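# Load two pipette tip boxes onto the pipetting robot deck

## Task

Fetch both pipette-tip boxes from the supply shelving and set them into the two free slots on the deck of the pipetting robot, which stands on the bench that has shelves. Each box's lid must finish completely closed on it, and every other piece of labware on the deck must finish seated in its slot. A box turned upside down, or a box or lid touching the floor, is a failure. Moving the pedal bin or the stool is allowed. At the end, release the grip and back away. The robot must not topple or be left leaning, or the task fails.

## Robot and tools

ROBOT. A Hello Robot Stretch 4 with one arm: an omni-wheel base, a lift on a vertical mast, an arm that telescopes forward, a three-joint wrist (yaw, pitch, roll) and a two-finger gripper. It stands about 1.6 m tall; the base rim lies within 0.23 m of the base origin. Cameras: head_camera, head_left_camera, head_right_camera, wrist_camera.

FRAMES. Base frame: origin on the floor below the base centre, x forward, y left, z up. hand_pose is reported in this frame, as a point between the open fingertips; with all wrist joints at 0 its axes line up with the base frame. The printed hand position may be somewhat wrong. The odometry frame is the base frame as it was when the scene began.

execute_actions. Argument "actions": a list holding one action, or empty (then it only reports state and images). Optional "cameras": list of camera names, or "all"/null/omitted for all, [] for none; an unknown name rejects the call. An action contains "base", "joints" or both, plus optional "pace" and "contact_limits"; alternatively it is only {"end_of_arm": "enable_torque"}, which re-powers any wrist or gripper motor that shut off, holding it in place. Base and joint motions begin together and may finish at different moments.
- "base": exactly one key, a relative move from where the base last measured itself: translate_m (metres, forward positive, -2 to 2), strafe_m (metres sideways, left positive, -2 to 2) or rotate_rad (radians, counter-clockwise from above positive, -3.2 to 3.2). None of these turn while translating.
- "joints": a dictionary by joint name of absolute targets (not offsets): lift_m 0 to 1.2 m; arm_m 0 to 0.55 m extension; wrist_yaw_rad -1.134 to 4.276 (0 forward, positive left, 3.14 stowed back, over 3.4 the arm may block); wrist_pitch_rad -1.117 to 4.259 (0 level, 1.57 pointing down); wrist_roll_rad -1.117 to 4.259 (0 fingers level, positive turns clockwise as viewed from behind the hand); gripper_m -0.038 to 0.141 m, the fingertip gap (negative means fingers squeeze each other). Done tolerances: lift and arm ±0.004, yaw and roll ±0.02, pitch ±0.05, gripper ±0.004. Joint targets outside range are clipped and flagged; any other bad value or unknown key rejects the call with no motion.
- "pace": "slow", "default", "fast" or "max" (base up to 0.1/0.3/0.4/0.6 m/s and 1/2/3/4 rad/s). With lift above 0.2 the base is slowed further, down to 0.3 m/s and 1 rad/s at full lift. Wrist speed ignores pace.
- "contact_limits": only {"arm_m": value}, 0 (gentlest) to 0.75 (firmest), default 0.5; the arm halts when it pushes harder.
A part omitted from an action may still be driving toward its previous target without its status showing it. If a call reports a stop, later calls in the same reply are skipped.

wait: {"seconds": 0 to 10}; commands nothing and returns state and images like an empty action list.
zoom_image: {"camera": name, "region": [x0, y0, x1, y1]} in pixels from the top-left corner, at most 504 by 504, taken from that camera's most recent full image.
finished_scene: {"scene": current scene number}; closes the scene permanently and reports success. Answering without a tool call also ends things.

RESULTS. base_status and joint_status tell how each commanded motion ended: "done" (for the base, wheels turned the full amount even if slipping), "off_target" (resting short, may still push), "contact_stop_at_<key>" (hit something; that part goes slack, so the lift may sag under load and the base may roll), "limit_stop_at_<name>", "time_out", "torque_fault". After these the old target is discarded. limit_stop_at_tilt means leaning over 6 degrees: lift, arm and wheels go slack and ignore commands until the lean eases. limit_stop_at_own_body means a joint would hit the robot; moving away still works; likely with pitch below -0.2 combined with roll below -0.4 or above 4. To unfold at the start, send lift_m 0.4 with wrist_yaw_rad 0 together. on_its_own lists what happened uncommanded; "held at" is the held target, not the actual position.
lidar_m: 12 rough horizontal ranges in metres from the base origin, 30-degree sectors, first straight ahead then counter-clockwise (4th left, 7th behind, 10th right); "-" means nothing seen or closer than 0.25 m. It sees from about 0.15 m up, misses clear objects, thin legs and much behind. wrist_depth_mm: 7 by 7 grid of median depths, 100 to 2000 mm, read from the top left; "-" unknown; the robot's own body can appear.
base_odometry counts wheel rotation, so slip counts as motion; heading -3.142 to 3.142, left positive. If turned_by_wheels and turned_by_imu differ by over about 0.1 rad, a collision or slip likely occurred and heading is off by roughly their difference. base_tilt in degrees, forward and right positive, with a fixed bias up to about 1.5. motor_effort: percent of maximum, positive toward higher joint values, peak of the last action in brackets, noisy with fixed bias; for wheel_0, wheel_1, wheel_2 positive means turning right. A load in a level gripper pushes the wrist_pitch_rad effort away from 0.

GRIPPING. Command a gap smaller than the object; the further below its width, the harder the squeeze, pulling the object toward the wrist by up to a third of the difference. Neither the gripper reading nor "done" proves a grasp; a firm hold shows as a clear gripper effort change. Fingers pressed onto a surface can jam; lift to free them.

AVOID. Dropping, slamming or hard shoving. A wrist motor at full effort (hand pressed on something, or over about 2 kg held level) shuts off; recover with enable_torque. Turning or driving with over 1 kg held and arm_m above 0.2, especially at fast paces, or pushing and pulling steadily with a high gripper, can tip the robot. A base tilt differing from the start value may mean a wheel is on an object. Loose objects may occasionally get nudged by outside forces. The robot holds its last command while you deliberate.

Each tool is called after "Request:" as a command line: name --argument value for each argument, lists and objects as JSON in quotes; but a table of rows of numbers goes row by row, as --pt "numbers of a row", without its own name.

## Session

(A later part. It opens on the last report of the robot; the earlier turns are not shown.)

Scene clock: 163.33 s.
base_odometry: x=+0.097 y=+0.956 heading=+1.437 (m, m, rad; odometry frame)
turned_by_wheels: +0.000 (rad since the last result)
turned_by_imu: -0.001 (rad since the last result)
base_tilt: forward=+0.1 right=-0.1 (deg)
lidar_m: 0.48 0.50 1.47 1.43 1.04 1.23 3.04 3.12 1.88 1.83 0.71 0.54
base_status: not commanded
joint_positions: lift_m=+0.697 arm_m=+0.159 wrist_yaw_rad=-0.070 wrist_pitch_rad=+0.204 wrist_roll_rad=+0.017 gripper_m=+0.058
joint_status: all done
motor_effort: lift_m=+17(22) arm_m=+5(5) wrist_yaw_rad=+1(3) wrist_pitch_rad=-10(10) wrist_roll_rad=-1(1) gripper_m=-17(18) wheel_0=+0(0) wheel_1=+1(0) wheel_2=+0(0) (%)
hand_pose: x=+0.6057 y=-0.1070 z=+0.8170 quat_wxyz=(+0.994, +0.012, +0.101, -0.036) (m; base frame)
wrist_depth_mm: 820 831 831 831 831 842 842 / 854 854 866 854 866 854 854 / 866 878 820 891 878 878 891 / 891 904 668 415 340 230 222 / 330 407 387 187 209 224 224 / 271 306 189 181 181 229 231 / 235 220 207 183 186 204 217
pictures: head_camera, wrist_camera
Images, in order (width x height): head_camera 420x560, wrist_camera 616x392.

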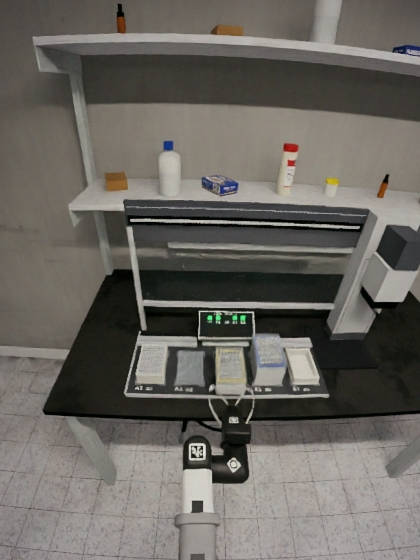

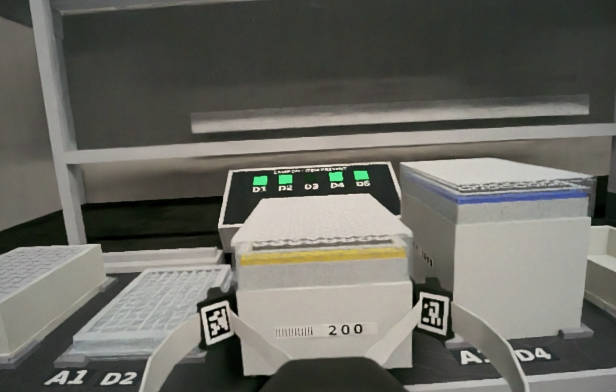

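Request:
execute_actions --actions '[{"joints":{"arm_m":0.206},"pace":"slow"}]' --cameras '[]'

Request:
execute_actions --actions '[{"joints":{"lift_m":0.686},"pace":"slow"}]' --cameras '["head_camera","wrist_camera"]'

Request:
zoom_image --camera "head_camera" --region '[180, 335, 290, 420]'

Scene clock: 168.40 s.
base_odometry: x=+0.097 y=+0.956 heading=+1.437 (m, m, rad; odometry frame)
turned_by_wheels: +0.000 (rad since the last result)
turned_by_imu: -0.001 (rad since the last result)
base_tilt: forward=+0.1 right=-0.2 (deg)
lidar_m: 0.49 0.51 1.47 1.42 1.04 1.25 3.04 3.10 1.89 1.83 0.71 0.55
base_status: not commanded
joint_positions: lift_m=+0.697 arm_m=+0.205 wrist_yaw_rad=-0.070 wrist_pitch_rad=+0.204 wrist_roll_rad=+0.017 gripper_m=+0.058
joint_status: all done
motor_effort: lift_m=+17(17) arm_m=+5(5) wrist_yaw_rad=+0(1) wrist_pitch_rad=-9(9) wrist_roll_rad=-1(1) gripper_m=-18(15) wheel_0=+0(0) wheel_1=+0(0) wheel_2=+1(1) (%)
hand_pose: x=+0.6517 y=-0.1070 z=+0.8170 quat_wxyz=(+0.994, +0.012, +0.101, -0.036) (m; base frame)
wrist_depth_mm: 768 788 798 798 798 798 798 / 768 820 820 820 809 820 809 / 778 831 768 778 831 842 842 / 820 854 661 382 364 229 225 / 427 492 357 187 209 189 177 / 271 304 188 181 181 181 181 / 236 220 207 183 186 190 186
pictures: none
No camera images: the call's "cameras" was empty. Leave "cameras" out to get every camera's image.

Scene clock: 169.17 s.
base_odometry: x=+0.097 y=+0.956 heading=+1.437 (m, m, rad; odometry frame)
turned_by_wheels: +0.000 (rad since the last result)
turned_by_imu: +0.000 (rad since the last result)
base_tilt: forward=+0.1 right=-0.2 (deg)
lidar_m: 0.50 0.53 1.46 1.45 1.04 1.27 3.05 3.13 1.86 1.83 0.72 0.54
base_status: not commanded
joint_positions: lift_m=+0.686 arm_m=+0.205 wrist_yaw_rad=-0.070 wrist_pitch_rad=+0.204 wrist_roll_rad=+0.017 gripper_m=+0.058
joint_status: all done
motor_effort: lift_m=+17(17) arm_m=+6(5) wrist_yaw_rad=+3(2) wrist_pitch_rad=-9(9) wrist_roll_rad=-1(1) gripper_m=-17(17) wheel_0=+0(0) wheel_1=+0(0) wheel_2=+1(1) (%)
hand_pose: x=+0.6517 y=-0.1070 z=+0.8060 quat_wxyz=(+0.994, +0.012, +0.101, -0.036) (m; base frame)
wrist_depth_mm: 768 788 798 798 798 798 809 / 768 820 809 809 809 820 809 / 788 831 831 413 831 831 842 / 778 854 399 366 349 203 174 / 322 455 347 187 209 188 175 / 266 282 188 181 181 180 181 / 220 202 191 183 184 183 185
pictures: head_camera, wrist_camera
Images, in order (width x height): head_camera 420x560, wrist_camera 616x392.

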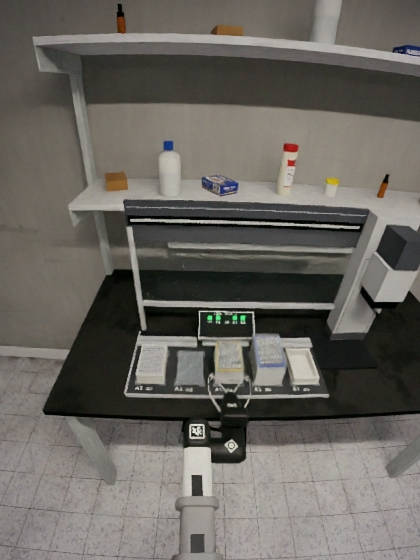

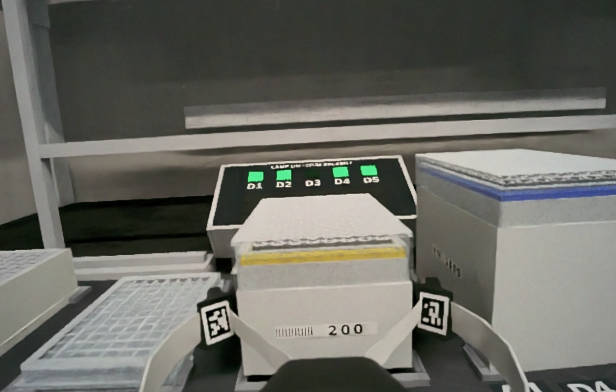

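Region (180, 335, 290, 420) of head_camera's 420x560 image, scaled by 4.582, with more detail than that image has; it fills the top 389 rows of this view, and the rest is white.

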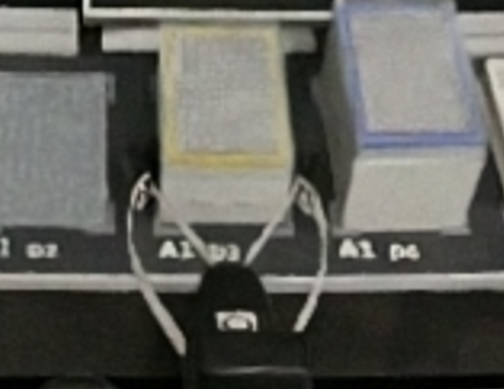

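Slightly left (~1 mm); the drop reveals camera depth shifting too.

Request:
execute_actions --actions '[{"joints":{"lift_m":0.679},"base":{"strafe_m":-0.0015},"pace":"slow"}]' --cameras '["wrist_camera"]'

Scene clock: 171.90 s.
base_odometry: x=+0.098 y=+0.956 heading=+1.437 (m, m, rad; odometry frame)
turned_by_wheels: +0.000 (rad since the last result)
turned_by_imu: -0.001 (rad since the last result)
base_tilt: forward=+0.0 right=-0.2 (deg)
lidar_m: 0.50 0.51 1.46 1.42 1.06 1.24 3.03 3.14 1.86 1.81 0.71 0.53
base_status: done
joint_positions: lift_m=+0.679 arm_m=+0.205 wrist_yaw_rad=-0.071 wrist_pitch_rad=+0.203 wrist_roll_rad=+0.017 gripper_m=+0.058
joint_status: all done
motor_effort: lift_m=+17(17) arm_m=+5(5) wrist_yaw_rad=+7(5) wrist_pitch_rad=-9(9) wrist_roll_rad=-1(1) gripper_m=-17(18) wheel_0=+0(2) wheel_1=+0(5) wheel_2=-1(2) (%)
hand_pose: x=+0.6515 y=-0.1073 z=+0.7992 quat_wxyz=(+0.994, +0.012, +0.101, -0.036) (m; base frame)
wrist_depth_mm: 768 798 788 798 798 798 798 / 768 809 820 820 809 809 809 / 768 831 768 768 831 410 842 / 768 854 377 357 342 183 173 / 345 353 342 186 217 183 176 / 256 268 187 180 181 181 181 / 208 192 185 183 182 178 184
pictures: wrist_camera
Images, in order (width x height): wrist_camera 616x392.

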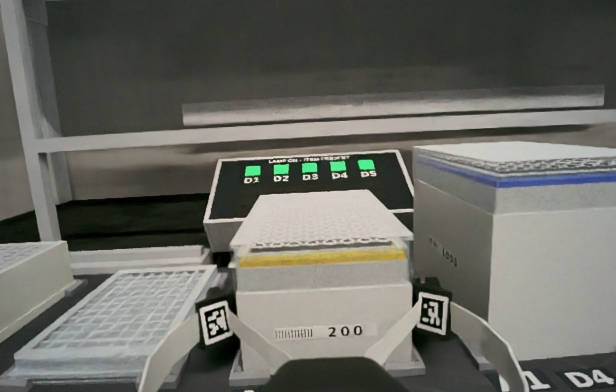

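Request:
execute_actions --actions '[{"joints":{"gripper_m":0.092,"arm_m":0.195},"pace":"slow"}]' --cameras '["wrist_camera"]'

Request:
execute_actions --actions '[{"joints":{"arm_m":0.14,"lift_m":0.684},"pace":"slow"}]' --cameras '["wrist_camera"]'

Request:
execute_actions --actions '[{"joints":{"arm_m":0.0,"lift_m":0.72},"base":{"translate_m":-0.3}}]' --cameras '["head_camera","wrist_camera"]'

Scene clock: 178.17 s.
base_odometry: x=+0.098 y=+0.956 heading=+1.437 (m, m, rad; odometry frame)
turned_by_wheels: +0.000 (rad since the last result)
turned_by_imu: -0.001 (rad since the last result)
base_tilt: forward=+0.1 right=-0.2 (deg)
lidar_m: 0.50 0.53 1.46 1.45 1.04 1.26 3.05 3.13 1.89 1.83 0.71 0.52
base_status: not commanded
joint_positions: lift_m=+0.679 arm_m=+0.196 wrist_yaw_rad=-0.070 wrist_pitch_rad=+0.202 wrist_roll_rad=+0.017 gripper_m=+0.092
joint_status: all done
motor_effort: lift_m=+17(17) arm_m=-5(7) wrist_yaw_rad=+1(5) wrist_pitch_rad=-3(8) wrist_roll_rad=-1(1) gripper_m=-2(15) wheel_0=+0(0) wheel_1=+0(0) wheel_2=-1(1) (%)
hand_pose: x=+0.6427 y=-0.1069 z=+0.7997 quat_wxyz=(+0.994, +0.012, +0.100, -0.036) (m; base frame)
wrist_depth_mm: 778 798 798 798 809 809 798 / 809 820 820 820 820 820 820 / 788 842 778 778 842 415 854 / 768 866 397 368 351 187 181 / 304 362 357 191 217 186 185 / 257 270 194 189 189 190 190 / 205 202 190 159 189 179 187
pictures: wrist_camera
Images, in order (width x height): wrist_camera 616x392.

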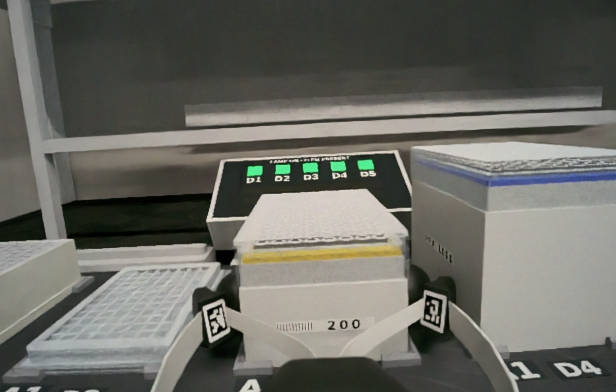

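Scene clock: 179.93 s.
base_odometry: x=+0.098 y=+0.956 heading=+1.437 (m, m, rad; odometry frame)
turned_by_wheels: +0.000 (rad since the last result)
turned_by_imu: +0.000 (rad since the last result)
base_tilt: forward=+0.1 right=-0.2 (deg)
lidar_m: 0.48 0.53 1.47 1.45 1.06 1.25 3.06 3.12 1.88 1.80 0.70 0.52
base_status: not commanded
joint_positions: lift_m=+0.684 arm_m=+0.141 wrist_yaw_rad=-0.070 wrist_pitch_rad=+0.202 wrist_roll_rad=+0.017 gripper_m=+0.092
joint_status: all done
motor_effort: lift_m=+23(23) arm_m=-5(6) wrist_yaw_rad=+0(2) wrist_pitch_rad=-4(4) wrist_roll_rad=-1(1) gripper_m=+1(0) wheel_0=+0(0) wheel_1=+0(0) wheel_2=-1(1) (%)
hand_pose: x=+0.5877 y=-0.1069 z=+0.8041 quat_wxyz=(+0.994, +0.012, +0.100, -0.036) (m; base frame)
wrist_depth_mm: 842 854 854 866 854 866 866 / 866 866 878 878 878 866 878 / 904 891 891 831 842 891 904 / 854 891 615 347 353 237 238 / 314 375 399 243 283 243 244 / 260 279 214 247 230 246 245 / 217 211 210 159 210 204 209
pictures: wrist_camera
Images, in order (width x height): wrist_camera 616x392.

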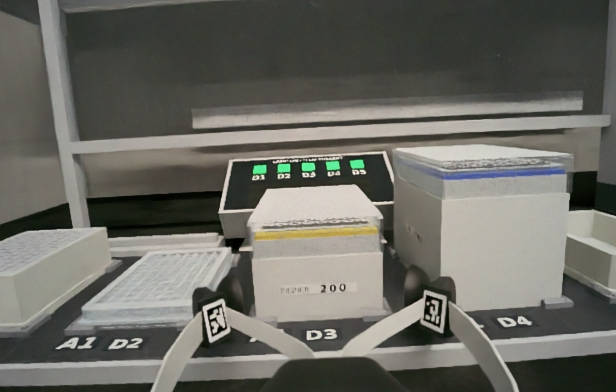

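Scene clock: 182.40 s.
base_odometry: x=+0.058 y=+0.658 heading=+1.437 (m, m, rad; odometry frame)
turned_by_wheels: +0.000 (rad since the last result)
turned_by_imu: +0.000 (rad since the last result)
base_tilt: forward=+0.1 right=-0.2 (deg)
lidar_m: 0.79 0.85 1.51 0.98 0.90 1.27 2.72 2.83 1.86 1.79 1.13 0.85
base_status: done
joint_positions: lift_m=+0.720 arm_m=+0.001 wrist_yaw_rad=-0.070 wrist_pitch_rad=+0.202 wrist_roll_rad=+0.017 gripper_m=+0.092
joint_status: all done
motor_effort: lift_m=+22(23) arm_m=-5(6) wrist_yaw_rad=+1(0) wrist_pitch_rad=-5(4) wrist_roll_rad=-1(1) gripper_m=-1(0) wheel_0=-2(2) wheel_1=+0(5) wheel_2=-1(10) (%)
hand_pose: x=+0.4476 y=-0.1070 z=+0.8401 quat_wxyz=(+0.994, +0.012, +0.101, -0.036) (m; base frame)
wrist_depth_mm: 1281 1118 866 866 878 809 976 / 1308 1308 1308 1308 1336 842 1308 / 1336 1366 1336 1336 1255 866 1336 / 1397 1160 931 699 691 798 809 / 640 634 640 640 640 640 640 / 668 1464 214 904 854 1464 1464 / 707 1499 1397 159 1397 1366 1397
pictures: head_camera, wrist_camera
Images, in order (width x height): head_camera 420x560, wrist_camera 616x392.

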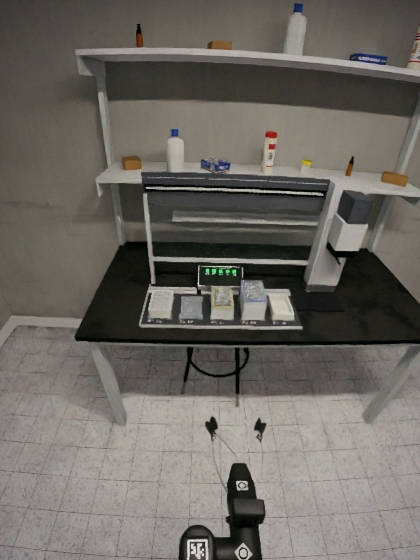

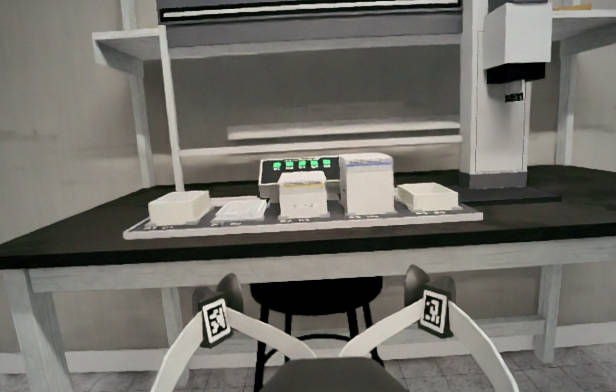

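Request:
finished_scene --scene 1

The scene is finished: the task was done.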